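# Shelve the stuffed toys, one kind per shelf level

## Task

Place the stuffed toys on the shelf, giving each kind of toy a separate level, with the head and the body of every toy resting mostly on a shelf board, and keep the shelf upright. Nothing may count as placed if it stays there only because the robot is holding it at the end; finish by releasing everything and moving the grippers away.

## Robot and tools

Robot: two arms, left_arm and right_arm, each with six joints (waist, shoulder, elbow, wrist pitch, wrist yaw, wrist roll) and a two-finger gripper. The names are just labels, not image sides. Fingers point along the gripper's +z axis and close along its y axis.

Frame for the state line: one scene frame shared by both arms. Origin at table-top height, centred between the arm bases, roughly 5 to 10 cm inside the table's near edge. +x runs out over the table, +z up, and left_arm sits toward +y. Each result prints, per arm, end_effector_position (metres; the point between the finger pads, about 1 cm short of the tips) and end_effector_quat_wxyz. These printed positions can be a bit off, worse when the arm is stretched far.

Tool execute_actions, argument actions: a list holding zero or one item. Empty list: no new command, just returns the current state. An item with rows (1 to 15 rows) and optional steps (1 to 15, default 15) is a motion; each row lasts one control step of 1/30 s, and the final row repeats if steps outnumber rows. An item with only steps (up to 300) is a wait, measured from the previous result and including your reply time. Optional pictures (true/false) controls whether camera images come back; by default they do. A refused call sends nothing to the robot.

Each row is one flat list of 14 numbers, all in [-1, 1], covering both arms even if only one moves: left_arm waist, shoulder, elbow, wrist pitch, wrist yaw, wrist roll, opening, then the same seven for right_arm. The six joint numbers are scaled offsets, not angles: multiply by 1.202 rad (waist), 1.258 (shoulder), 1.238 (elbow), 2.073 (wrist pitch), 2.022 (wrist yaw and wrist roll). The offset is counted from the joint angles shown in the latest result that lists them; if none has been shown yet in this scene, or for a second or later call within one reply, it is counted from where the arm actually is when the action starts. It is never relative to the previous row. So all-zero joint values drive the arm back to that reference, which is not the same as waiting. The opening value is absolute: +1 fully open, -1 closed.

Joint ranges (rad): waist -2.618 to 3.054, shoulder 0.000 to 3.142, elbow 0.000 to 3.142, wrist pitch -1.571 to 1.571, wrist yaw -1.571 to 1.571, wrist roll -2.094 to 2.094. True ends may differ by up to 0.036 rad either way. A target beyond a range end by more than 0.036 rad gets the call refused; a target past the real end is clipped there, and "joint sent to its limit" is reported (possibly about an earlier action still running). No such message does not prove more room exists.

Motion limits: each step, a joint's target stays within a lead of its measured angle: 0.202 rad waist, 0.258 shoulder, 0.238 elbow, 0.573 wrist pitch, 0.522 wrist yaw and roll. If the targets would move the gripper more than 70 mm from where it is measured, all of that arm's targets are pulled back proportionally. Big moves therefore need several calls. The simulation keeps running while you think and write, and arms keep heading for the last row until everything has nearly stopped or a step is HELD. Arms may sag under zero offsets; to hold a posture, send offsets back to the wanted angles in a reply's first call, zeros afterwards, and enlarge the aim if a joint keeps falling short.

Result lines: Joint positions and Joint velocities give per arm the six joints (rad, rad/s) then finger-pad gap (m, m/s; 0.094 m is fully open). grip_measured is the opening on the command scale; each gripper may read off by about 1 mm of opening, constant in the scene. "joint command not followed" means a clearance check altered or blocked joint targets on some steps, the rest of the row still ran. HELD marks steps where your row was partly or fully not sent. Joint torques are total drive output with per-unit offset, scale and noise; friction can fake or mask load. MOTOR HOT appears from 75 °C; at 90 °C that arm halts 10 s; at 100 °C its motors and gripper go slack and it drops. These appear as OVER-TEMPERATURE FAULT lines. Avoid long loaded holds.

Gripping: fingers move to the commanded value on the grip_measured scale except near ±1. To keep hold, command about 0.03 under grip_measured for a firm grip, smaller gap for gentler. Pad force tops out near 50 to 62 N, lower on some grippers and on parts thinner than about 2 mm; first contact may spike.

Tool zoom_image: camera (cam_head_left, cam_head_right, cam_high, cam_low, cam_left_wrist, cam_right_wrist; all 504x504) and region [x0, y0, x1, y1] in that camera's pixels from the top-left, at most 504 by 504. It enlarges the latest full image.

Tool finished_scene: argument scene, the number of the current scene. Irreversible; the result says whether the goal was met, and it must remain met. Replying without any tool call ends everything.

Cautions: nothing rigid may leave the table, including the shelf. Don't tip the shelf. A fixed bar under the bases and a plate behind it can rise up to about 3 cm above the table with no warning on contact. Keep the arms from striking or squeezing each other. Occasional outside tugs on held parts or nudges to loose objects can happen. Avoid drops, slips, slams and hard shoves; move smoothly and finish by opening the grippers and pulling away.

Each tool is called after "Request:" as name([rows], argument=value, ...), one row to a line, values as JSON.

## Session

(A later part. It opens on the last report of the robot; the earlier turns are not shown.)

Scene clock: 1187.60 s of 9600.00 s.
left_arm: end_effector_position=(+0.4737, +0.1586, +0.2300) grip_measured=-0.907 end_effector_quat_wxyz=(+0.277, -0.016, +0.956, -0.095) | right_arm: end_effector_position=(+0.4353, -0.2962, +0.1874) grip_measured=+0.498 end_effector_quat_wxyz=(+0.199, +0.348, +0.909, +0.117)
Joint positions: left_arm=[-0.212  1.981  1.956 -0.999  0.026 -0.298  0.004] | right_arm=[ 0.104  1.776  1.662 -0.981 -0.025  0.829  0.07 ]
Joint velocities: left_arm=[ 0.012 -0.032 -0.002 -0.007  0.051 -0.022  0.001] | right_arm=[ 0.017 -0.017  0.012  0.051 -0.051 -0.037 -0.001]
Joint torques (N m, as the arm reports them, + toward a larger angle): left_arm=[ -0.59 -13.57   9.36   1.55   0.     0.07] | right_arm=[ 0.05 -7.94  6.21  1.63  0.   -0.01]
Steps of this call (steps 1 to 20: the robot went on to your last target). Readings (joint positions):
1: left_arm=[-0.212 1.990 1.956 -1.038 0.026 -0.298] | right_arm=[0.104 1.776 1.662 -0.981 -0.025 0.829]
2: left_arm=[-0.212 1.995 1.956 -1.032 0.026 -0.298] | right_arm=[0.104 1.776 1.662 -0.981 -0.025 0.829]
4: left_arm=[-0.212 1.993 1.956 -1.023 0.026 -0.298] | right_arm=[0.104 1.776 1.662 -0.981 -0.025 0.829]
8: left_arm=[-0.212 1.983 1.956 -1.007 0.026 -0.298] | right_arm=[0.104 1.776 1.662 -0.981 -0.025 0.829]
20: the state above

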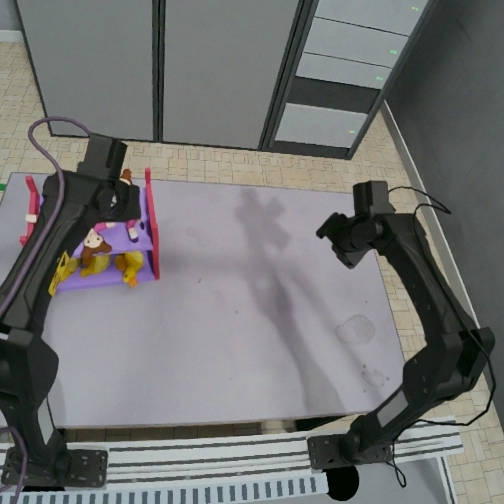

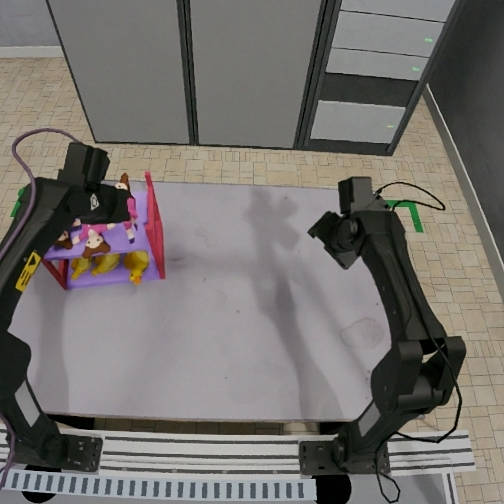

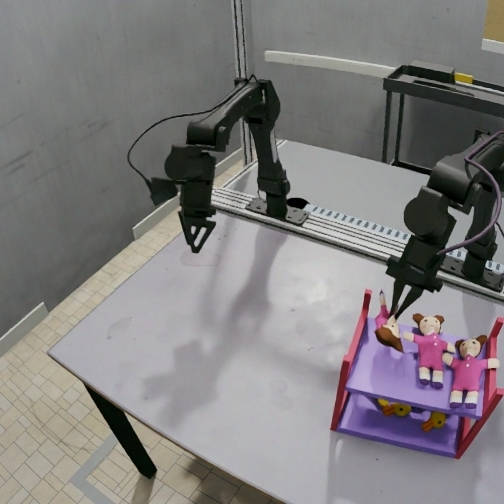

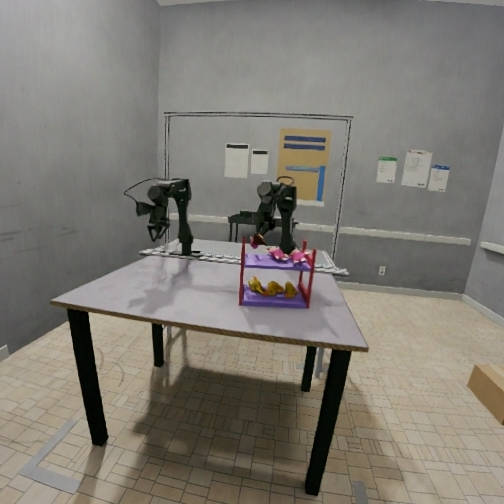

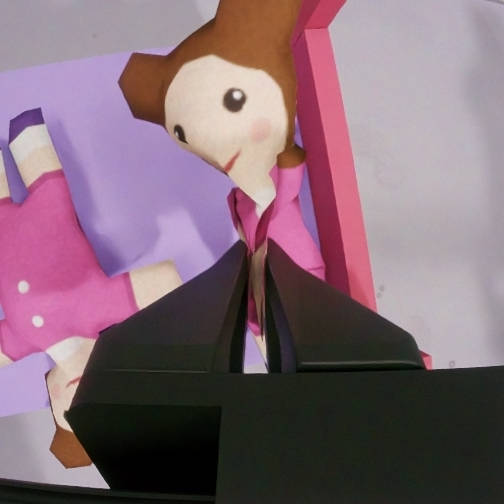

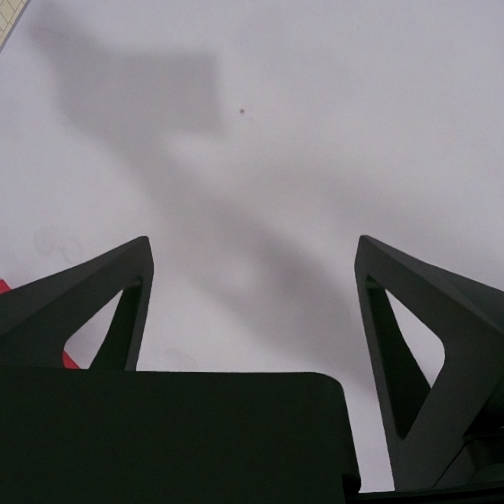

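Request:
execute_actions([
  {"rows": [[0.01,0.0,0.01,0.005,0,0,-1,0,0,0,0,0,0,0.5],[0.02,0.005,0.02,0.01,0,0,-1,0,0,0,0,0,0,0.5],[0.03,0.01,0.03,0.015,0,0,-1,0,0,0,0,0,0,0.5],[0.038,0.015,0.04,0.02,0,0,-1,0,0,0,0,0,0,0.5],[0.04,0.02,0.045,0.02,0,0,-1,0,0,0,0,0,0,0.5],[0.04,0.025,0.045,0.02,0,0,-1,0,0,0,0,0,0,0.5],[0.04,0.028,0.045,0.02,0,0,-1,0,0,0,0,0,0,0.5]], "steps": 15},
], pictures=false)

Request:
execute_actions([
  {"steps": 12},
])

Scene clock: 1198.77 s of 9600.00 s.
left_arm: end_effector_position=(+0.4874, +0.1811, +0.2177) grip_measured=-0.907 end_effector_quat_wxyz=(+0.271, -0.040, +0.958, -0.087) | right_arm: end_effector_position=(+0.4353, -0.2962, +0.1874) grip_measured=+0.498 end_effector_quat_wxyz=(+0.199, +0.348, +0.909, +0.117)
Joint positions: left_arm=[-0.162  2.022  1.973 -0.992  0.027 -0.298  0.004] | right_arm=[ 0.104  1.776  1.662 -0.981 -0.025  0.829  0.07 ]
Joint velocities: left_arm=[ 0.002 -0.007  0.012  0.022 -0.007  0.007 -0.001] | right_arm=[ 0.002 -0.007 -0.002 -0.022  0.007 -0.007 -0.001]
Joint torques (N m, as the arm reports them, + toward a larger angle): left_arm=[ -0.14 -12.24   9.08   1.47  -0.02   0.02] | right_arm=[ 0.05 -7.93  6.24  1.63  0.   -0.01]
Steps of this call (steps 1 to 15: the robot went on to your last target; steps 16 to 90: nothing new was sent; then 7.67 s passed at rest; steps 91 to 105: all 15 steps of this action). Readings (joint positions):
91: left_arm=[-0.212 1.981 1.956 -0.999 0.026 -0.298] | right_arm=[0.104 1.776 1.662 -0.981 -0.025 0.829]
92: left_arm=[-0.210 1.981 1.956 -0.999 0.026 -0.298] | right_arm=[0.104 1.776 1.662 -0.981 -0.025 0.829]
94: left_arm=[-0.202 1.983 1.958 -0.998 0.027 -0.298] | right_arm=[0.104 1.776 1.662 -0.981 -0.025 0.829]
98: left_arm=[-0.172 2.005 1.973 -0.993 0.027 -0.298] | right_arm=[0.104 1.776 1.662 -0.981 -0.025 0.829]
105: the state above

Scene clock: 1199.17 s of 9600.00 s.
left_arm: end_effector_position=(+0.4874, +0.1811, +0.2177) grip_measured=-0.907 end_effector_quat_wxyz=(+0.271, -0.040, +0.958, -0.087) | right_arm: end_effector_position=(+0.4353, -0.2962, +0.1874) grip_measured=+0.498 end_effector_quat_wxyz=(+0.199, +0.348, +0.909, +0.117)
Joint positions: left_arm=[-0.162  2.022  1.973 -0.992  0.027 -0.298  0.004] | right_arm=[ 0.104  1.776  1.662 -0.981 -0.025  0.829  0.07 ]
Joint velocities: left_arm=[ 0.017  0.002 -0.022  0.037 -0.051  0.022 -0.   ] | right_arm=[ 0.007 -0.002  0.007 -0.007  0.051 -0.051 -0.001]
Joint torques (N m, as the arm reports them, + toward a larger angle): left_arm=[ -0.31 -12.39   8.91   1.45   0.01   0.01] | right_arm=[ 0.04 -7.92  6.22  1.63 -0.01 -0.01]
Steps of this call (steps 1 to 12: the robot went on to your last target). Readings (joint positions):
1: left_arm=[-0.162 2.022 1.973 -0.992 0.027 -0.298] | right_arm=[0.104 1.776 1.662 -0.981 -0.025 0.829]
2: left_arm=[-0.162 2.022 1.973 -0.992 0.027 -0.298] | right_arm=[0.104 1.776 1.662 -0.981 -0.025 0.829]
4: left_arm=[-0.162 2.022 1.973 -0.992 0.027 -0.298] | right_arm=[0.104 1.776 1.662 -0.981 -0.025 0.829]
8: left_arm=[-0.162 2.022 1.973 -0.992 0.027 -0.298] | right_arm=[0.104 1.776 1.662 -0.981 -0.025 0.829]
12: the state above

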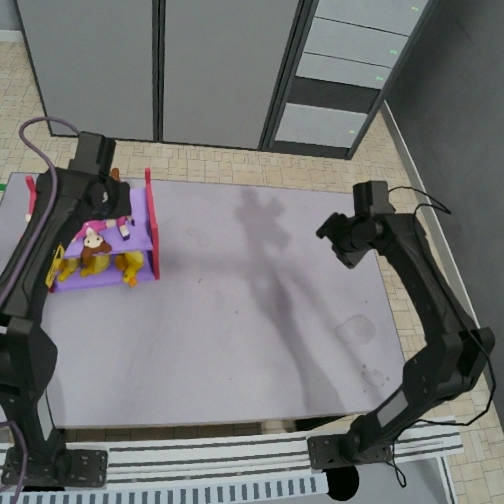

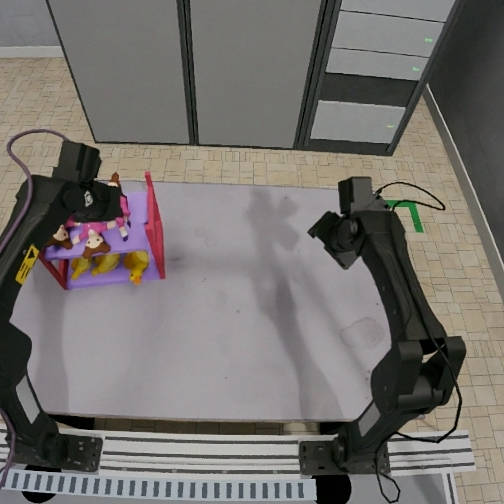

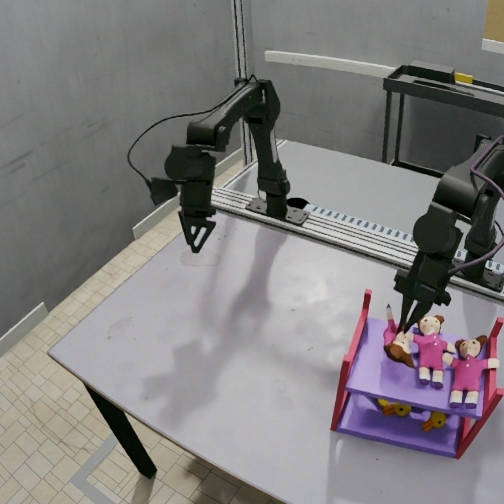

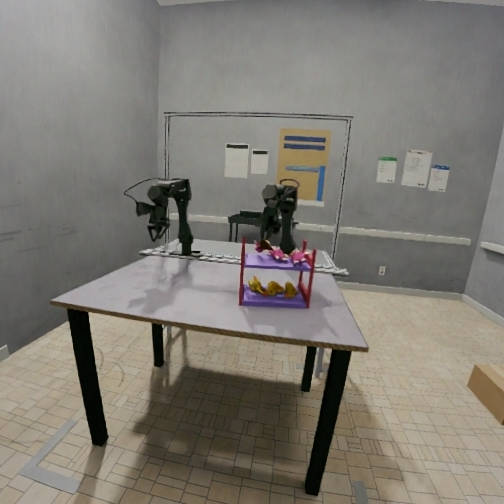

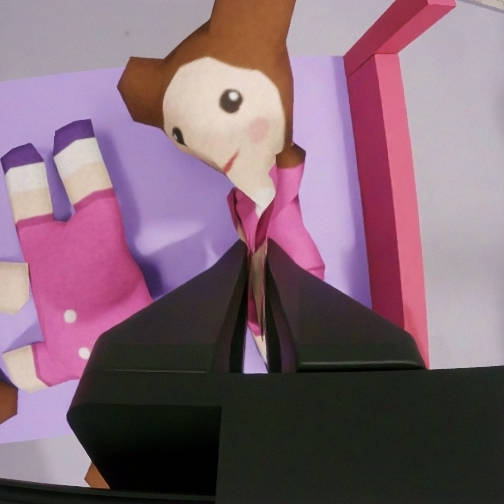

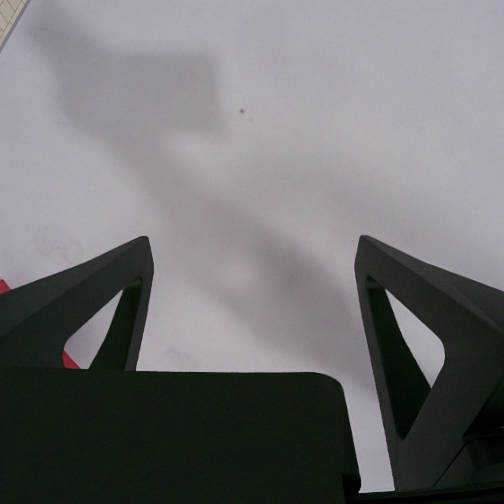

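Request:
execute_actions([
  {"rows": [[-0.008,0.0,0.02,0.01,0,0,-1,0,0,0,0,0,0,0.5],[-0.016,0.005,0.02,0.01,0,0,-1,0,0,0,0,0,0,0.5],[-0.02,0.01,0.02,0.01,0,0,-1,0,0,0,0,0,0,0.5],[-0.02,0.015,0.02,0.01,0,0,-1,0,0,0,0,0,0,0.5]], "steps": 15},
], pictures=false)

Request:
execute_actions([
  {"rows": [[0,0,0,0,0,0,-0.8,0,0,0,0,0,0,0.5],[0,0,0,0,0,0,-0.6,0,0,0,0,0,0,0.5],[0,0,0,0,0,0,-0.4,0,0,0,0,0,0,0.5],[0,0,0,0,0,0,-0.2,0,0,0,0,0,0,0.5],[0,0,0,0,0,0,0.0,0,0,0,0,0,0,0.5],[0,0,0,0,0,0,0.1,0,0,0,0,0,0,0.5]], "steps": 15},
], pictures=false)

Request:
execute_actions([
  {"steps": 12},
])

Scene clock: 1208.63 s of 9600.00 s.
left_arm: end_effector_position=(+0.4875, +0.1722, +0.2065) grip_measured=-0.907 end_effector_quat_wxyz=(+0.260, -0.032, +0.961, -0.086) | right_arm: end_effector_position=(+0.4353, -0.2962, +0.1874) grip_measured=+0.498 end_effector_quat_wxyz=(+0.199, +0.348, +0.909, +0.117)
Joint positions: left_arm=[-0.178  2.045  1.973 -0.992  0.027 -0.298  0.004] | right_arm=[ 0.104  1.776  1.662 -0.981 -0.025  0.829  0.07 ]
Joint velocities: left_arm=[ 0.002 -0.017 -0.007  0.037  0.051  0.037 -0.001] | right_arm=[-0.022  0.002 -0.007  0.022  0.037 -0.022 -0.   ]
Joint torques (N m, as the arm reports them, + toward a larger angle): left_arm=[ -0.66 -12.2    7.96   1.32   0.     0.  ] | right_arm=[ 0.06 -7.94  6.22  1.63  0.   -0.01]
Steps of this call (steps 1 to 15: the robot went on to your last target; steps 16 to 90: nothing new was sent; then 5.97 s passed at rest; steps 91 to 105: all 15 steps of this action). Readings (joint positions):
91: left_arm=[-0.162 2.022 1.973 -0.992 0.027 -0.298] | right_arm=[0.104 1.776 1.662 -0.981 -0.025 0.829]
92: left_arm=[-0.162 2.022 1.973 -0.992 0.027 -0.298] | right_arm=[0.104 1.776 1.662 -0.981 -0.025 0.829]
94: left_arm=[-0.166 2.024 1.973 -0.992 0.027 -0.298] | right_arm=[0.104 1.776 1.662 -0.981 -0.025 0.829]
98: left_arm=[-0.176 2.037 1.973 -0.992 0.027 -0.298] | right_arm=[0.104 1.776 1.662 -0.981 -0.025 0.829]
105: the state above

Scene clock: 1209.13 s of 9600.00 s.
left_arm: end_effector_position=(+0.4875, +0.1722, +0.2065) grip_measured=+0.098 end_effector_quat_wxyz=(+0.260, -0.032, +0.961, -0.086) | right_arm: end_effector_position=(+0.4353, -0.2962, +0.1874) grip_measured=+0.498 end_effector_quat_wxyz=(+0.199, +0.348, +0.909, +0.117)
Joint positions: left_arm=[-0.178  2.045  1.973 -0.992  0.027 -0.298  0.052] | right_arm=[ 0.104  1.776  1.662 -0.981 -0.025  0.829  0.07 ]
Joint velocities: left_arm=[ 0.012 -0.012  0.002  0.037 -0.007 -0.095  0.   ] | right_arm=[-0.017 -0.012  0.007 -0.007  0.037  0.051 -0.   ]
Joint torques (N m, as the arm reports them, + toward a larger angle): left_arm=[ -0.1  -12.02   5.99   1.11  -0.01   0.01] | right_arm=[ 0.05 -7.93  6.24  1.63 -0.01 -0.01]
Steps of this call (steps 1 to 15: all 15 steps of this action). Readings (joint positions):
1: left_arm=[-0.178 2.045 1.973 -0.992 0.027 -0.298] | right_arm=[0.104 1.776 1.662 -0.981 -0.025 0.829]
2: left_arm=[-0.178 2.045 1.973 -0.992 0.027 -0.298] | right_arm=[0.104 1.776 1.662 -0.981 -0.025 0.829]
4: left_arm=[-0.178 2.045 1.973 -0.992 0.027 -0.298] | right_arm=[0.104 1.776 1.662 -0.981 -0.025 0.829]
8: left_arm=[-0.178 2.045 1.973 -0.992 0.027 -0.298] | right_arm=[0.104 1.776 1.662 -0.981 -0.025 0.829]
15: the state above

Scene clock: 1209.53 s of 9600.00 s.
left_arm: end_effector_position=(+0.4875, +0.1722, +0.2065) grip_measured=+0.098 end_effector_quat_wxyz=(+0.260, -0.032, +0.961, -0.086) | right_arm: end_effector_position=(+0.4353, -0.2962, +0.1874) grip_measured=+0.498 end_effector_quat_wxyz=(+0.199, +0.348, +0.909, +0.117)
Joint positions: left_arm=[-0.178  2.045  1.973 -0.992  0.027 -0.298  0.052] | right_arm=[ 0.104  1.776  1.662 -0.981 -0.025  0.829  0.07 ]
Joint velocities: left_arm=[ 0.012 -0.017 -0.007  0.007  0.022 -0.007  0.001] | right_arm=[-0.017 -0.007 -0.002  0.022  0.022 -0.007  0.   ]
Joint torques (N m, as the arm reports them, + toward a larger angle): left_arm=[  0.03 -12.06   6.1    1.1   -0.03   0.  ] | right_arm=[ 0.05 -7.93  6.21  1.63 -0.01  0.  ]
Steps of this call (steps 1 to 12: the robot went on to your last target). Readings (joint positions):
1: left_arm=[-0.178 2.045 1.973 -0.992 0.027 -0.298] | right_arm=[0.104 1.776 1.662 -0.981 -0.025 0.829]
2: left_arm=[-0.178 2.045 1.973 -0.992 0.027 -0.298] | right_arm=[0.104 1.776 1.662 -0.981 -0.025 0.829]
4: left_arm=[-0.178 2.045 1.973 -0.992 0.027 -0.298] | right_arm=[0.104 1.776 1.662 -0.981 -0.025 0.829]
8: left_arm=[-0.178 2.045 1.973 -0.992 0.027 -0.298] | right_arm=[0.104 1.776 1.662 -0.981 -0.025 0.829]
12: the state above

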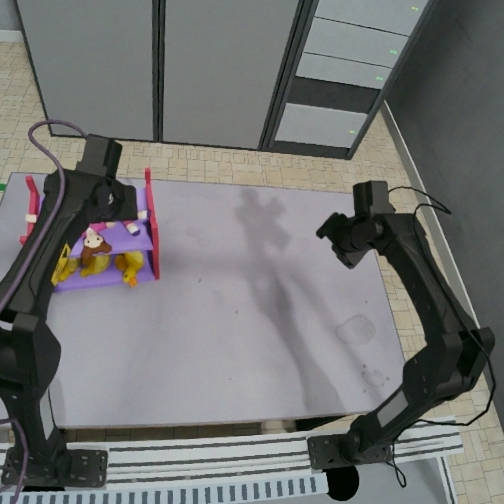

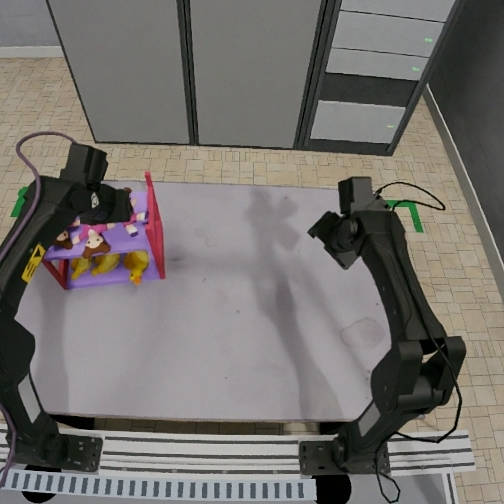

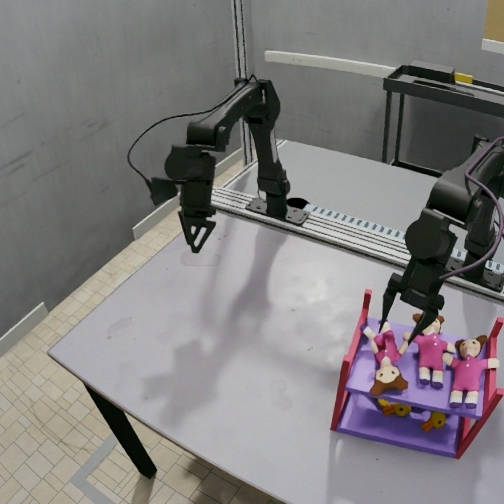

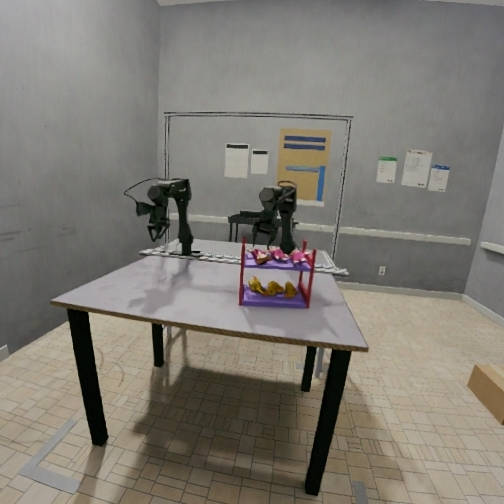

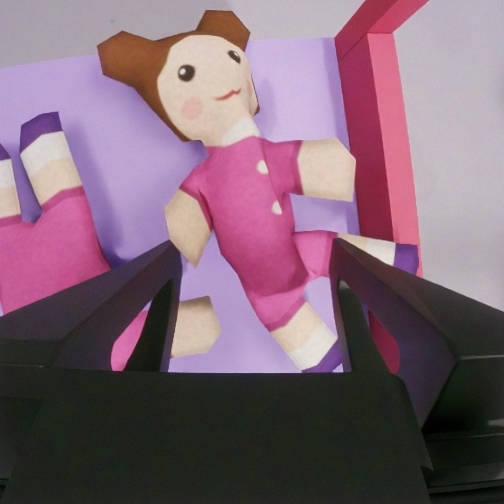

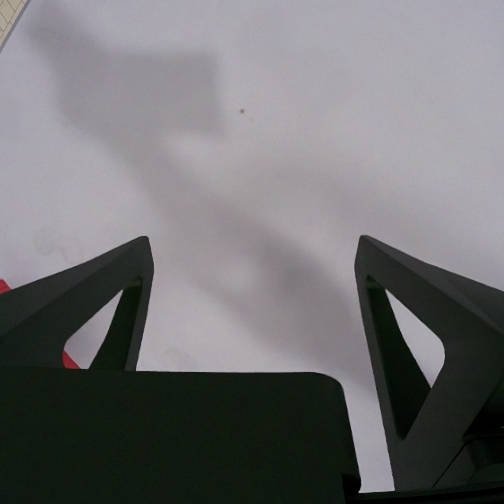

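Request:
execute_actions([
  {"rows": [[0,-0.02,0.02,0.01,0,0,0.1,0,0,0,0,0,0,0.5],[0,-0.035,0.02,0.01,0,0,0.1,0,0,0,0,0,0,0.5],[0,-0.05,0.02,0.01,0,0,0.1,0,0,0,0,0,0,0.5],[0,-0.065,0.02,0.01,0,0,0.1,0,0,0,0,0,0,0.5],[0,-0.08,0.02,0.01,0,0,0.1,0,0,0,0,0,0,0.5],[0,-0.095,0.02,0.01,0,0,0.1,0,0,0,0,0,0,0.5],[0,-0.11,0.02,0.01,0,0,0.1,0,0,0,0,0,0,0.5],[0,-0.125,0.02,0.01,0,0,0.1,0,0,0,0,0,0,0.5],[0,-0.14,0.02,0.0,0,0,0.1,0,0,0,0,0,0,0.5],[0,-0.155,0.02,-0.01,0,0,0.1,0,0,0,0,0,0,0.5],[0,-0.17,0.02,-0.02,0,0,0.1,0,0,0,0,0,0,0.5],[0,-0.18,0.02,-0.03,0,0,0.1,0,0,0,0,0,0,0.5],[0,-0.18,0.02,-0.04,0,0,0.1,0,0,0,0,0,0,0.5],[0,-0.18,0.02,-0.05,0,0,0.1,0,0,0,0,0,0,0.5]], "steps": 15},
], pictures=false)

Request:
execute_actions([
  {"steps": 20},
])

Scene clock: 1217.80 s of 9600.00 s.
left_arm: end_effector_position=(+0.4501, +0.1815, +0.3084) grip_measured=+0.098 end_effector_quat_wxyz=(+0.347, -0.030, +0.931, -0.109) | right_arm: end_effector_position=(+0.4353, -0.2962, +0.1874) grip_measured=+0.498 end_effector_quat_wxyz=(+0.199, +0.348, +0.909, +0.117)
Joint positions: left_arm=[-0.178  1.815  1.973 -1.031  0.027 -0.298  0.052] | right_arm=[ 0.104  1.776  1.662 -0.981 -0.025  0.829  0.07 ]
Joint velocities: left_arm=[-0.002 -0.335  0.002 -0.33   0.022  0.051 -0.001] | right_arm=[ 0.002  0.012 -0.017 -0.081 -0.081  0.037 -0.001]
Joint torques (N m, as the arm reports them, + toward a larger angle): left_arm=[ 0.03 -7.38  7.65  1.21 -0.01  0.01] | right_arm=[ 0.07 -7.95  6.22  1.63  0.   -0.01]
Steps of this call (steps 1 to 15: the robot went on to your last target; steps 16 to 90: nothing new was sent; then 4.77 s passed at rest; steps 91 to 105: all 15 steps of this action). Readings (joint positions):
91: left_arm=[-0.178 2.045 1.973 -0.992 0.027 -0.298] | right_arm=[0.104 1.776 1.662 -0.981 -0.025 0.829]
92: left_arm=[-0.178 2.043 1.973 -0.992 0.027 -0.298] | right_arm=[0.104 1.776 1.662 -0.981 -0.025 0.829]
94: left_arm=[-0.178 2.034 1.973 -0.992 0.027 -0.298] | right_arm=[0.104 1.776 1.662 -0.981 -0.025 0.829]
98: left_arm=[-0.178 1.970 1.973 -0.992 0.027 -0.298] | right_arm=[0.104 1.776 1.662 -0.981 -0.025 0.829]
105: the state above

Scene clock: 1218.47 s of 9600.00 s.
left_arm: end_effector_position=(+0.4395, +0.1839, +0.2991) grip_measured=+0.098 end_effector_quat_wxyz=(+0.322, -0.031, +0.941, -0.103) | right_arm: end_effector_position=(+0.4353, -0.2962, +0.1874) grip_measured=+0.498 end_effector_quat_wxyz=(+0.199, +0.348, +0.909, +0.117)
Joint positions: left_arm=[-0.178  1.815  1.973 -1.089  0.027 -0.298  0.052] | right_arm=[ 0.104  1.776  1.662 -0.981 -0.025  0.829  0.07 ]
Joint velocities: left_arm=[-0.017  0.002 -0.002 -0.037 -0.051  0.066  0.001] | right_arm=[-0.017 -0.022 -0.007 -0.007  0.037  0.051  0.001]
Joint torques (N m, as the arm reports them, + toward a larger angle): left_arm=[ 0.   -9.22  7.71  1.17  0.01 -0.01] | right_arm=[ 0.05 -7.94  6.22  1.63  0.   -0.01]
Steps of this call (steps 1 to 20: the robot went on to your last target). Readings (joint positions):
1: left_arm=[-0.178 1.807 1.973 -1.040 0.027 -0.298] | right_arm=[0.104 1.776 1.662 -0.981 -0.025 0.829]
2: left_arm=[-0.178 1.804 1.973 -1.048 0.027 -0.298] | right_arm=[0.104 1.776 1.662 -0.981 -0.025 0.829]
4: left_arm=[-0.178 1.806 1.973 -1.061 0.027 -0.298] | right_arm=[0.104 1.776 1.662 -0.981 -0.025 0.829]
8: left_arm=[-0.178 1.814 1.973 -1.080 0.027 -0.298] | right_arm=[0.104 1.776 1.662 -0.981 -0.025 0.829]
20: the state above

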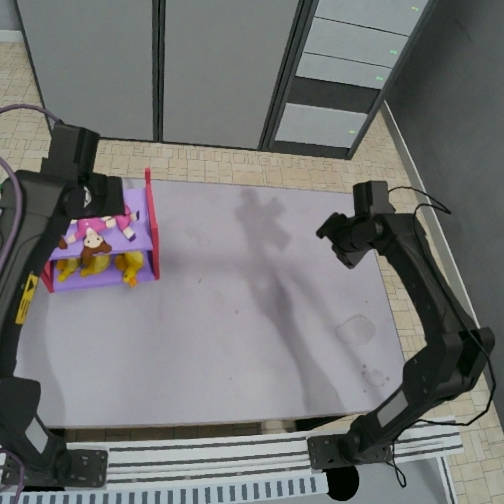

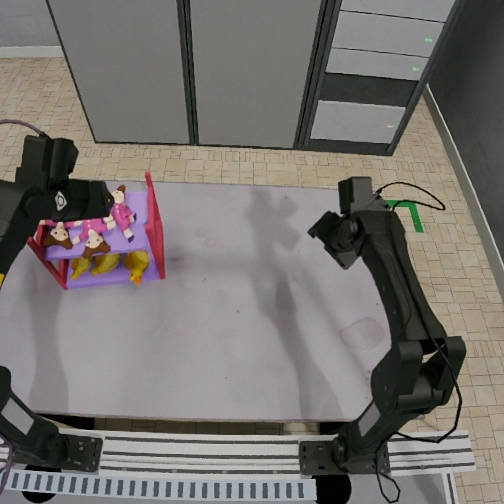

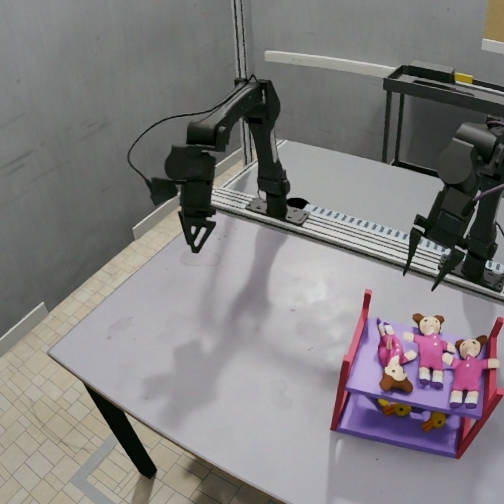

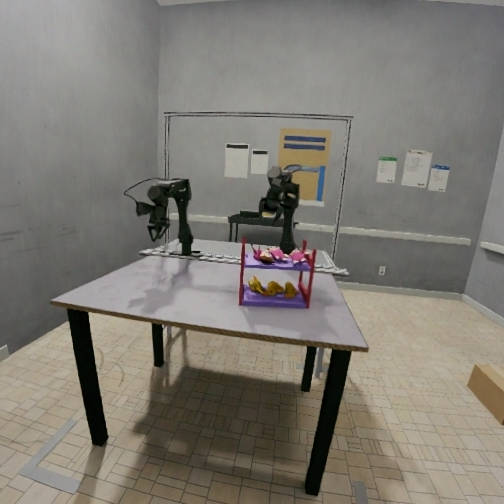

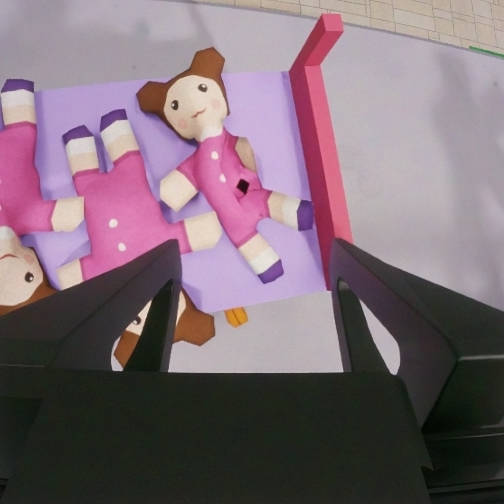

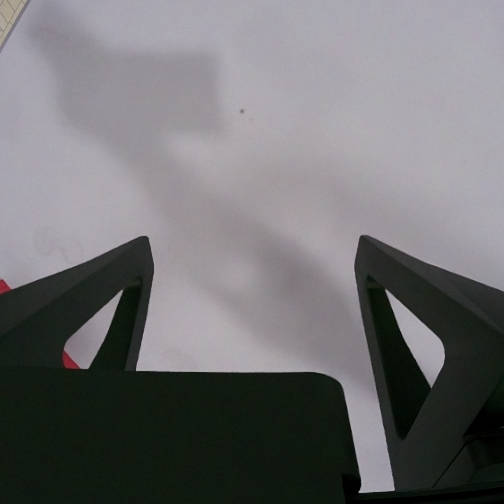

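Request:
execute_actions([
  {"rows": [[0.01,-0.04,-0.04,0.015,0,0.01,0.0,0,0,0,0,0,0,0.5],[0.02,-0.08,-0.09,0.03,0,0.02,-0.1,0,0,0,0,0,0,0.5],[0.03,-0.12,-0.14,0.045,0,0.03,-0.2,0,0,0,0,0,0,0.5],[0.04,-0.16,-0.19,0.06,0,0.04,-0.3,0,0,0,0,0,0,0.5],[0.05,-0.20,-0.24,0.075,0,0.05,-0.4,0,0,0,0,0,0,0.5],[0.06,-0.24,-0.29,0.09,0,0.06,-0.45,0,0,0,0,0,0,0.5],[0.07,-0.28,-0.34,0.105,0,0.07,-0.45,0,0,0,0,0,0,0.5],[0.08,-0.31,-0.39,0.12,0,0.08,-0.45,0,0,0,0,0,0,0.5],[0.09,-0.335,-0.44,0.135,0,0.088,-0.45,0,0,0,0,0,0,0.5],[0.10,-0.3545,-0.49,0.15,0,0.088,-0.45,0,0,0,0,0,0,0.5],[0.10,-0.3545,-0.54,0.165,0,0.088,-0.45,0,0,0,0,0,0,0.5],[0.10,-0.3545,-0.59,0.18,0,0.088,-0.45,0,0,0,0,0,0,0.5],[0.10,-0.3545,-0.64,0.195,0,0.088,-0.45,0,0,0,0,0,0,0.5],[0.10,-0.3545,-0.68,0.21,0,0.088,-0.45,0,0,0,0,0,0,0.5],[0.10,-0.3545,-0.711,0.2234,0,0.088,-0.45,0,0,0,0,0,0,0.5]], "steps": 15},
], pictures=false)

Request:
execute_actions([
  {"steps": 25},
])

Scene clock: 1254.13 s of 9600.00 s.
left_arm: end_effector_position=(+0.3551, +0.2471, +0.2340) grip_measured=-0.448 end_effector_quat_wxyz=(+0.354, -0.015, +0.933, -0.064) | right_arm: end_effector_position=(+0.4353, -0.2962, +0.1874) grip_measured=+0.498 end_effector_quat_wxyz=(+0.199, +0.348, +0.909, +0.117)
Joint positions: left_arm=[-0.06   1.337  1.214 -0.758  0.027 -0.147  0.026] | right_arm=[ 0.104  1.776  1.662 -0.981 -0.025  0.829  0.07 ]
Joint velocities: left_arm=[-0.007  0.154 -1.663  0.974  0.022  0.154 -0.   ] | right_arm=[ 0.002  0.002  0.007 -0.037  0.007 -0.022  0.   ]
Joint torques (N m, as the arm reports them, + toward a larger angle): left_arm=[ 0.22 -3.05  4.98  1.16  0.03  0.04] | right_arm=[ 0.07 -7.94  6.24  1.63  0.    0.  ]
Steps of this call (steps 1 to 15: the robot went on to your last target; steps 16 to 90: nothing new was sent; then 32.17 s passed at rest; steps 91 to 105: all 15 steps of this action). Readings (joint positions):
91: left_arm=[-0.178 1.811 1.967 -1.084 0.027 -0.297] | right_arm=[0.104 1.776 1.662 -0.981 -0.025 0.829]
92: left_arm=[-0.177 1.797 1.942 -1.071 0.027 -0.292] | right_arm=[0.104 1.776 1.662 -0.981 -0.025 0.829]
94: left_arm=[-0.167 1.734 1.843 -1.037 0.028 -0.272] | right_arm=[0.104 1.776 1.662 -0.981 -0.025 0.829]
98: left_arm=[-0.112 1.535 1.599 -0.968 0.028 -0.215] | right_arm=[0.104 1.776 1.662 -0.981 -0.025 0.829]
105: the state above

Scene clock: 1254.97 s of 9600.00 s.
left_arm: end_effector_position=(+0.3542, +0.2465, +0.1759) grip_measured=-0.448 end_effector_quat_wxyz=(+0.314, -0.007, +0.948, -0.056) | right_arm: end_effector_position=(+0.4353, -0.2962, +0.1874) grip_measured=+0.498 end_effector_quat_wxyz=(+0.199, +0.348, +0.909, +0.117)
Joint positions: left_arm=[-0.06   1.387  1.075 -0.657  0.027 -0.128  0.026] | right_arm=[ 0.104  1.776  1.662 -0.981 -0.025  0.829  0.07 ]
Joint velocities: left_arm=[ 0.007  0.012 -0.002  0.051  0.007  0.051  0.   ] | right_arm=[ 0.002 -0.002 -0.002 -0.037 -0.037  0.007 -0.   ]
Joint torques (N m, as the arm reports them, + toward a larger angle): left_arm=[ 0.21 -7.43  7.58  1.56  0.01  0.06] | right_arm=[ 0.05 -7.93  6.23  1.63 -0.01  0.  ]
Steps of this call (steps 1 to 25: the robot went on to your last target). Readings (joint positions):
1: left_arm=[-0.060 1.346 1.163 -0.737 0.027 -0.143] | right_arm=[0.104 1.776 1.662 -0.981 -0.025 0.829]
2: left_arm=[-0.060 1.359 1.125 -0.728 0.027 -0.140] | right_arm=[0.104 1.776 1.662 -0.981 -0.025 0.829]
4: left_arm=[-0.060 1.384 1.084 -0.724 0.027 -0.136] | right_arm=[0.104 1.776 1.662 -0.981 -0.025 0.829]
8: left_arm=[-0.060 1.389 1.075 -0.696 0.027 -0.131] | right_arm=[0.104 1.776 1.662 -0.981 -0.025 0.829]
25: the state above

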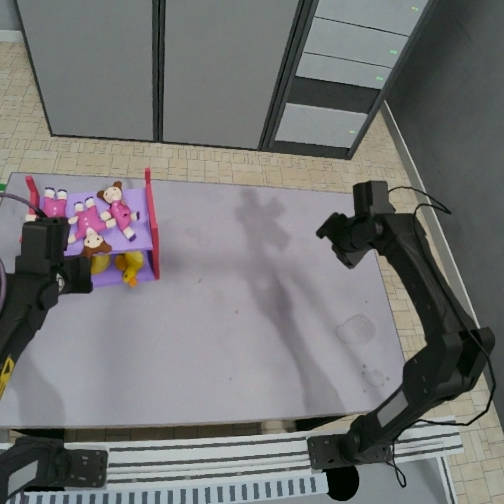

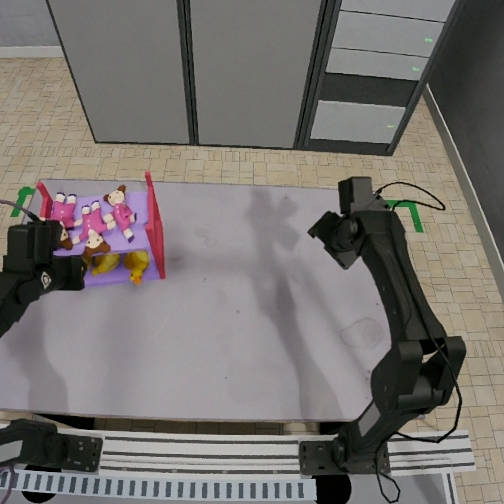

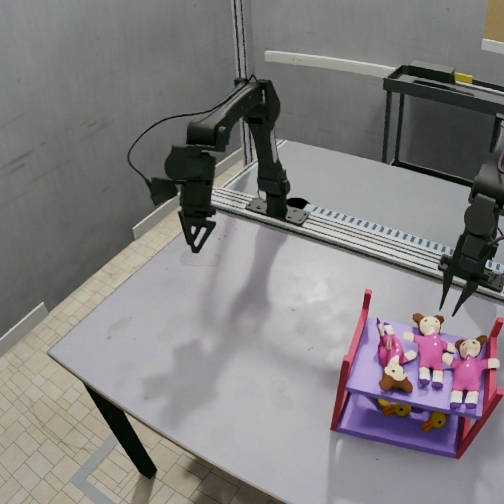

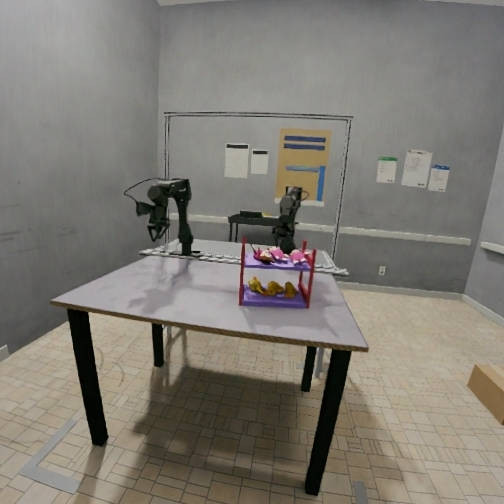

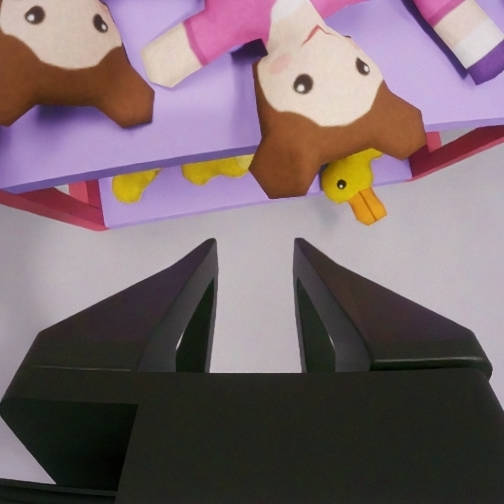

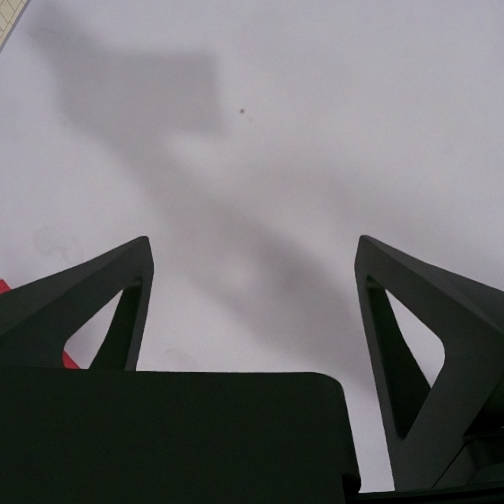

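Request:
execute_actions([
  {"rows": [[-0.015,-0.01,0.015,0.005,0,-0.01,-0.6,0,0,0,0,0,0,0.5],[-0.03,-0.01,0.03,0.01,0,-0.02,-0.7,0,0,0,0,0,0,0.5],[-0.045,-0.01,0.04,0.01,0,-0.03,-0.8,0,0,0,0,0,0,0.5],[-0.058,-0.01,0.046,0.01,0,-0.037,-0.8,0,0,0,0,0,0,0.5],[-0.066,-0.01,0.046,0.01,0,-0.037,-0.8,0,0,0,0,0,0,0.5]], "steps": 15},
], pictures=false)

Request:
execute_actions([
  {"steps": 10},
])

Scene clock: 1270.70 s of 9600.00 s.
left_arm: end_effector_position=(+0.3540, +0.2188, +0.1843) grip_measured=-0.798 end_effector_quat_wxyz=(+0.319, -0.002, +0.944, -0.078) | right_arm: end_effector_position=(+0.4353, -0.2962, +0.1874) grip_measured=+0.498 end_effector_quat_wxyz=(+0.199, +0.348, +0.909, +0.117)
Joint positions: left_arm=[-0.136  1.387  1.095 -0.657  0.026 -0.193  0.009] | right_arm=[ 0.104  1.776  1.662 -0.981 -0.025  0.829  0.07 ]
Joint velocities: left_arm=[ 0.017  0.007 -0.007 -0.066  0.051  0.051 -0.001] | right_arm=[-0.007 -0.017  0.007 -0.022 -0.022  0.095 -0.001]
Joint torques (N m, as the arm reports them, + toward a larger angle): left_arm=[-0.27 -6.86  9.15  1.43 -0.03 -0.09] | right_arm=[ 0.04 -7.93  6.21  1.63  0.    0.  ]
Steps of this call (steps 1 to 15: the robot went on to your last target; steps 16 to 90: nothing new was sent; then 12.23 s passed at rest; steps 91 to 105: all 15 steps of this action). Readings (joint positions):
91: left_arm=[-0.061 1.387 1.075 -0.657 0.027 -0.130] | right_arm=[0.104 1.776 1.662 -0.981 -0.025 0.829]
92: left_arm=[-0.064 1.387 1.075 -0.657 0.026 -0.135] | right_arm=[0.104 1.776 1.662 -0.981 -0.025 0.829]
94: left_arm=[-0.085 1.387 1.077 -0.657 0.025 -0.153] | right_arm=[0.104 1.776 1.662 -0.981 -0.025 0.829]
98: left_arm=[-0.133 1.387 1.092 -0.657 0.026 -0.179] | right_arm=[0.104 1.776 1.662 -0.981 -0.025 0.829]
105: the state above

Scene clock: 1271.03 s of 9600.00 s.
left_arm: end_effector_position=(+0.3540, +0.2188, +0.1843) grip_measured=-0.798 end_effector_quat_wxyz=(+0.319, -0.003, +0.944, -0.078) | right_arm: end_effector_position=(+0.4353, -0.2962, +0.1874) grip_measured=+0.498 end_effector_quat_wxyz=(+0.199, +0.348, +0.909, +0.117)
Joint positions: left_arm=[-0.136  1.387  1.095 -0.657  0.026 -0.196  0.009] | right_arm=[ 0.104  1.776  1.662 -0.981 -0.025  0.829  0.07 ]
Joint velocities: left_arm=[ 0.012 -0.012 -0.007 -0.007 -0.066  0.022 -0.   ] | right_arm=[ 0.022  0.002 -0.007  0.022 -0.037  0.066 -0.   ]
Joint torques (N m, as the arm reports them, + toward a larger angle): left_arm=[-0.27 -6.85  9.11  1.43 -0.01 -0.13] | right_arm=[ 0.06 -7.94  6.22  1.64  0.    0.  ]
Steps of this call (steps 1 to 10: the robot went on to your last target). Readings (joint positions):
1: left_arm=[-0.136 1.387 1.095 -0.657 0.026 -0.194] | right_arm=[0.104 1.776 1.662 -0.981 -0.025 0.829]
2: left_arm=[-0.136 1.387 1.095 -0.657 0.026 -0.194] | right_arm=[0.104 1.776 1.662 -0.981 -0.025 0.829]
4: left_arm=[-0.136 1.387 1.095 -0.657 0.026 -0.195] | right_arm=[0.104 1.776 1.662 -0.981 -0.025 0.829]
8: left_arm=[-0.136 1.387 1.095 -0.657 0.026 -0.196] | right_arm=[0.104 1.776 1.662 -0.981 -0.025 0.829]
10: the state above

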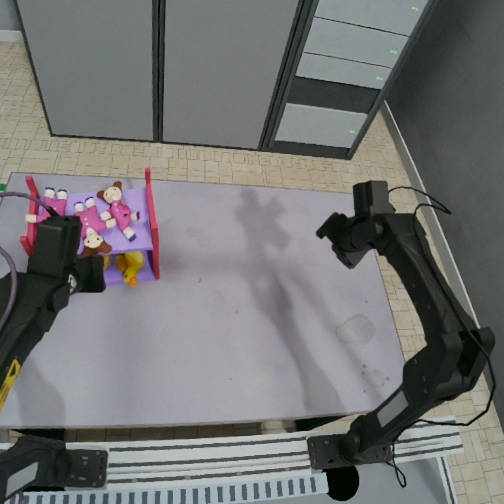

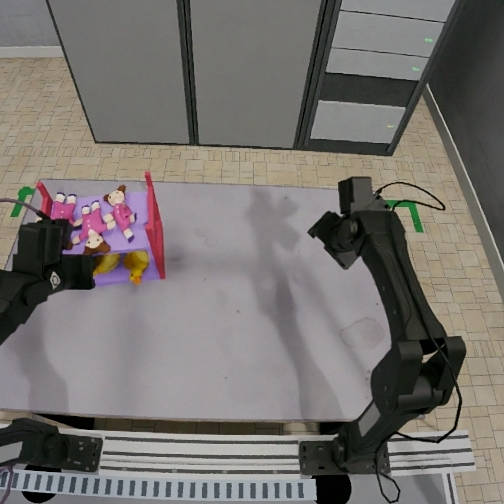

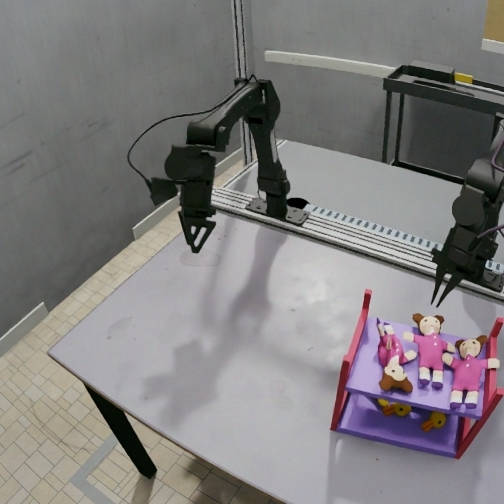

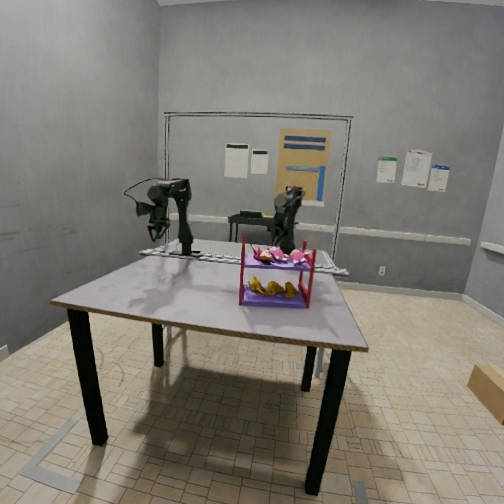

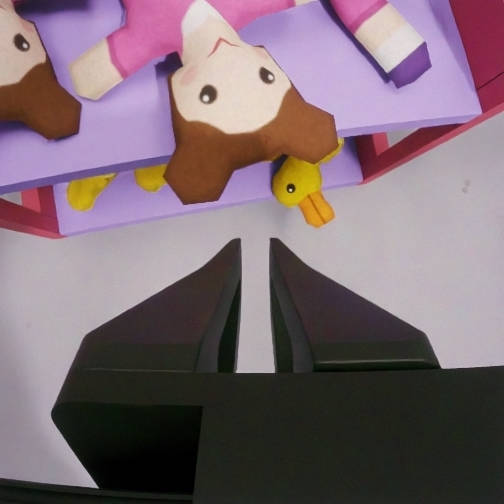

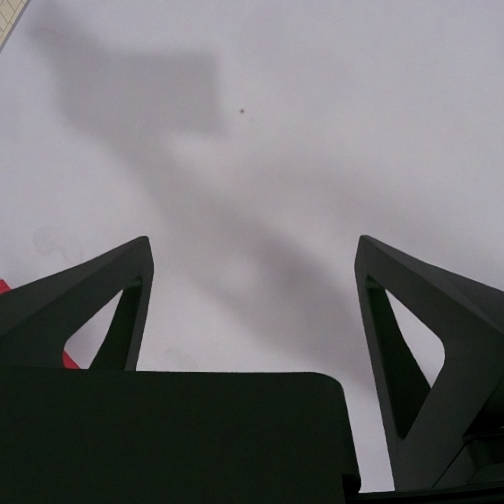

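Request:
execute_actions([
  {"rows": [[0.001,-0.01,0.035,0.01,0,0,-0.8,0,0,0,0,0,0,0.5],[0.002,-0.003,0.042,0.01,0,0,-0.8,0,0,0,0,0,0,0.5],[0.003,0.004,0.049,0.01,0,0,-0.8,0,0,0,0,0,0,0.5],[0.004,0.011,0.056,0.01,0,0,-0.8,0,0,0,0,0,0,0.5],[0.005,0.018,0.063,0.01,0,0,-0.8,0,0,0,0,0,0,0.5],[0.006,0.025,0.07,0.01,0,0,-0.8,0,0,0,0,0,0,0.5],[0.007,0.032,0.077,0.01,0,0,-0.8,0,0,0,0,0,0,0.5],[0.008,0.039,0.084,0.01,0,0,-0.8,0,0,0,0,0,0,0.5],[0.009,0.046,0.091,0.01,0,0,-0.8,0,0,0,0,0,0,0.5],[0.01,0.053,0.098,0.01,0,0,-0.8,0,0,0,0,0,0,0.5],[0.011,0.06,0.105,0.01,0,0,-0.8,0,0,0,0,0,0,0.5],[0.012,0.067,0.112,0.01,0,0,-0.8,0,0,0,0,0,0,0.5],[0.013,0.074,0.117,0.01,0,0,-0.8,0,0,0,0,0,0,0.5],[0.014,0.079,0.117,0.01,0,0,-0.8,0,0,0,0,0,0,0.5]], "steps": 15},
], pictures=false)

Request:
execute_actions([
  {"steps": 12},
])

Scene clock: 1286.83 s of 9600.00 s.
left_arm: end_effector_position=(+0.3801, +0.2167, +0.1973) grip_measured=-0.798 end_effector_quat_wxyz=(+0.330, -0.006, +0.941, -0.079) | right_arm: end_effector_position=(+0.4353, -0.2962, +0.1874) grip_measured=+0.498 end_effector_quat_wxyz=(+0.199, +0.348, +0.909, +0.117)
Joint positions: left_arm=[-0.13   1.471  1.2   -0.656  0.026 -0.197  0.009] | right_arm=[ 0.104  1.776  1.662 -0.981 -0.025  0.829  0.07 ]
Joint velocities: left_arm=[ 0.066  0.203  0.076  0.081  0.066  0.007 -0.   ] | right_arm=[-0.027 -0.012  0.002 -0.022 -0.037  0.022  0.   ]
Joint torques (N m, as the arm reports them, + toward a larger angle): left_arm=[ 0.53 -6.33  8.84  1.49  0.04  0.  ] | right_arm=[ 0.05 -7.92  6.22  1.63  0.   -0.01]
Steps of this call (steps 1 to 15: the robot went on to your last target; steps 16 to 90: nothing new was sent; then 12.30 s passed at rest; steps 91 to 105: all 15 steps of this action). Readings (joint positions):
91: left_arm=[-0.136 1.387 1.095 -0.657 0.026 -0.197] | right_arm=[0.104 1.776 1.662 -0.981 -0.025 0.829]
92: left_arm=[-0.136 1.387 1.096 -0.657 0.026 -0.197] | right_arm=[0.104 1.776 1.662 -0.981 -0.025 0.829]
94: left_arm=[-0.136 1.388 1.105 -0.657 0.026 -0.197] | right_arm=[0.104 1.776 1.662 -0.981 -0.025 0.829]
98: left_arm=[-0.136 1.408 1.147 -0.657 0.026 -0.197] | right_arm=[0.104 1.776 1.662 -0.981 -0.025 0.829]
105: the state above

Scene clock: 1287.23 s of 9600.00 s.
left_arm: end_effector_position=(+0.3814, +0.2174, +0.1933) grip_measured=-0.798 end_effector_quat_wxyz=(+0.325, -0.008, +0.943, -0.078) | right_arm: end_effector_position=(+0.4353, -0.2962, +0.1874) grip_measured=+0.498 end_effector_quat_wxyz=(+0.199, +0.348, +0.909, +0.117)
Joint positions: left_arm=[-0.127  1.483  1.202 -0.656  0.026 -0.197  0.009] | right_arm=[ 0.104  1.776  1.662 -0.981 -0.025  0.829  0.07 ]
Joint velocities: left_arm=[-0.012 -0.007 -0.007 -0.066  0.007 -0.051  0.   ] | right_arm=[ 0.022  0.002  0.012 -0.022  0.037  0.022  0.   ]
Joint torques (N m, as the arm reports them, + toward a larger angle): left_arm=[ 0.66 -6.51  9.21  1.43  0.   -0.01] | right_arm=[ 0.05 -7.92  6.22  1.63  0.    0.  ]
Steps of this call (steps 1 to 12: the robot went on to your last target). Readings (joint positions):
1: left_arm=[-0.128 1.477 1.202 -0.656 0.026 -0.197] | right_arm=[0.104 1.776 1.662 -0.981 -0.025 0.829]
2: left_arm=[-0.128 1.480 1.202 -0.656 0.026 -0.197] | right_arm=[0.104 1.776 1.662 -0.981 -0.025 0.829]
4: left_arm=[-0.127 1.483 1.202 -0.656 0.026 -0.197] | right_arm=[0.104 1.776 1.662 -0.981 -0.025 0.829]
8: left_arm=[-0.127 1.483 1.202 -0.656 0.026 -0.197] | right_arm=[0.104 1.776 1.662 -0.981 -0.025 0.829]
12: the state above

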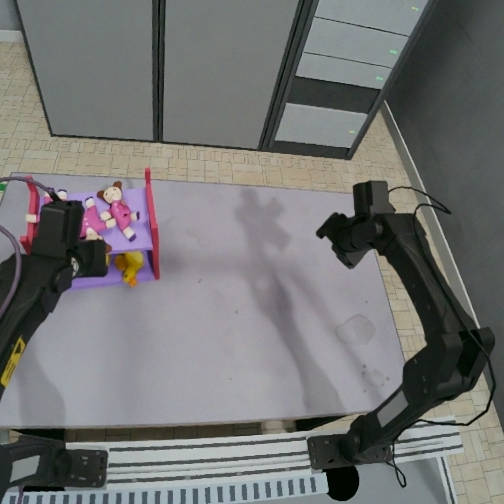

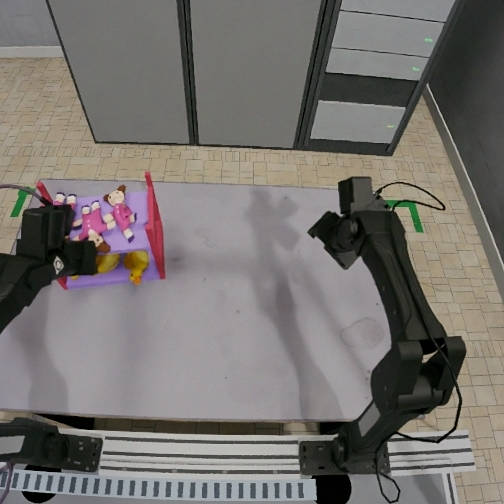

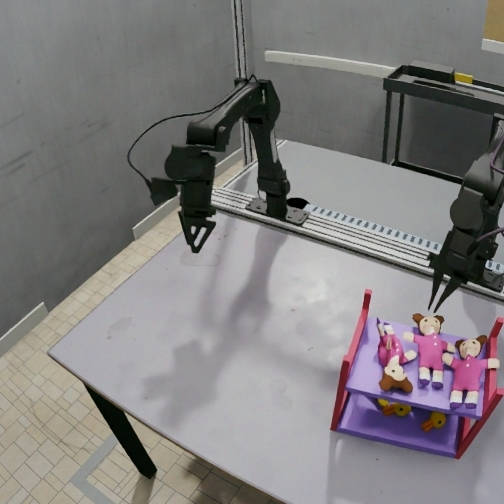

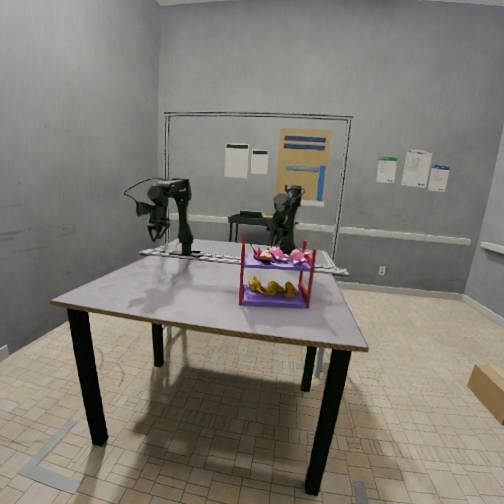

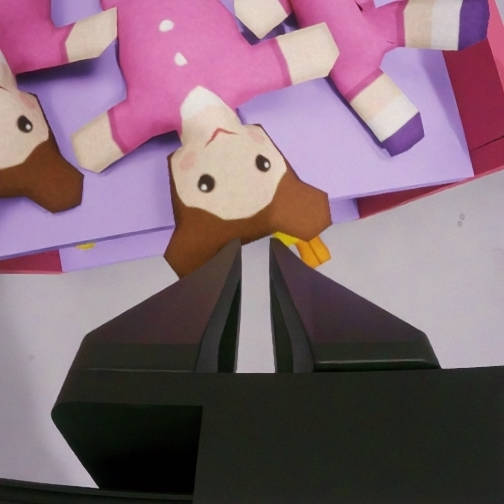

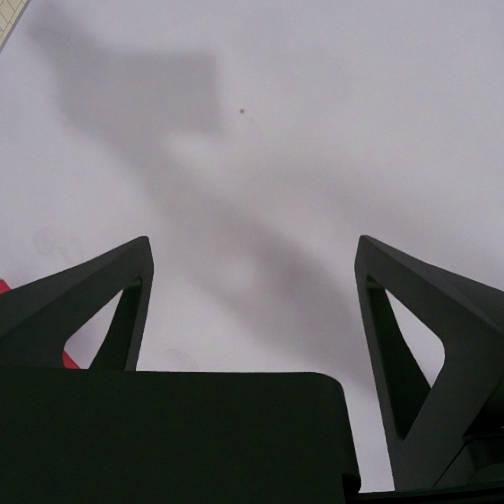

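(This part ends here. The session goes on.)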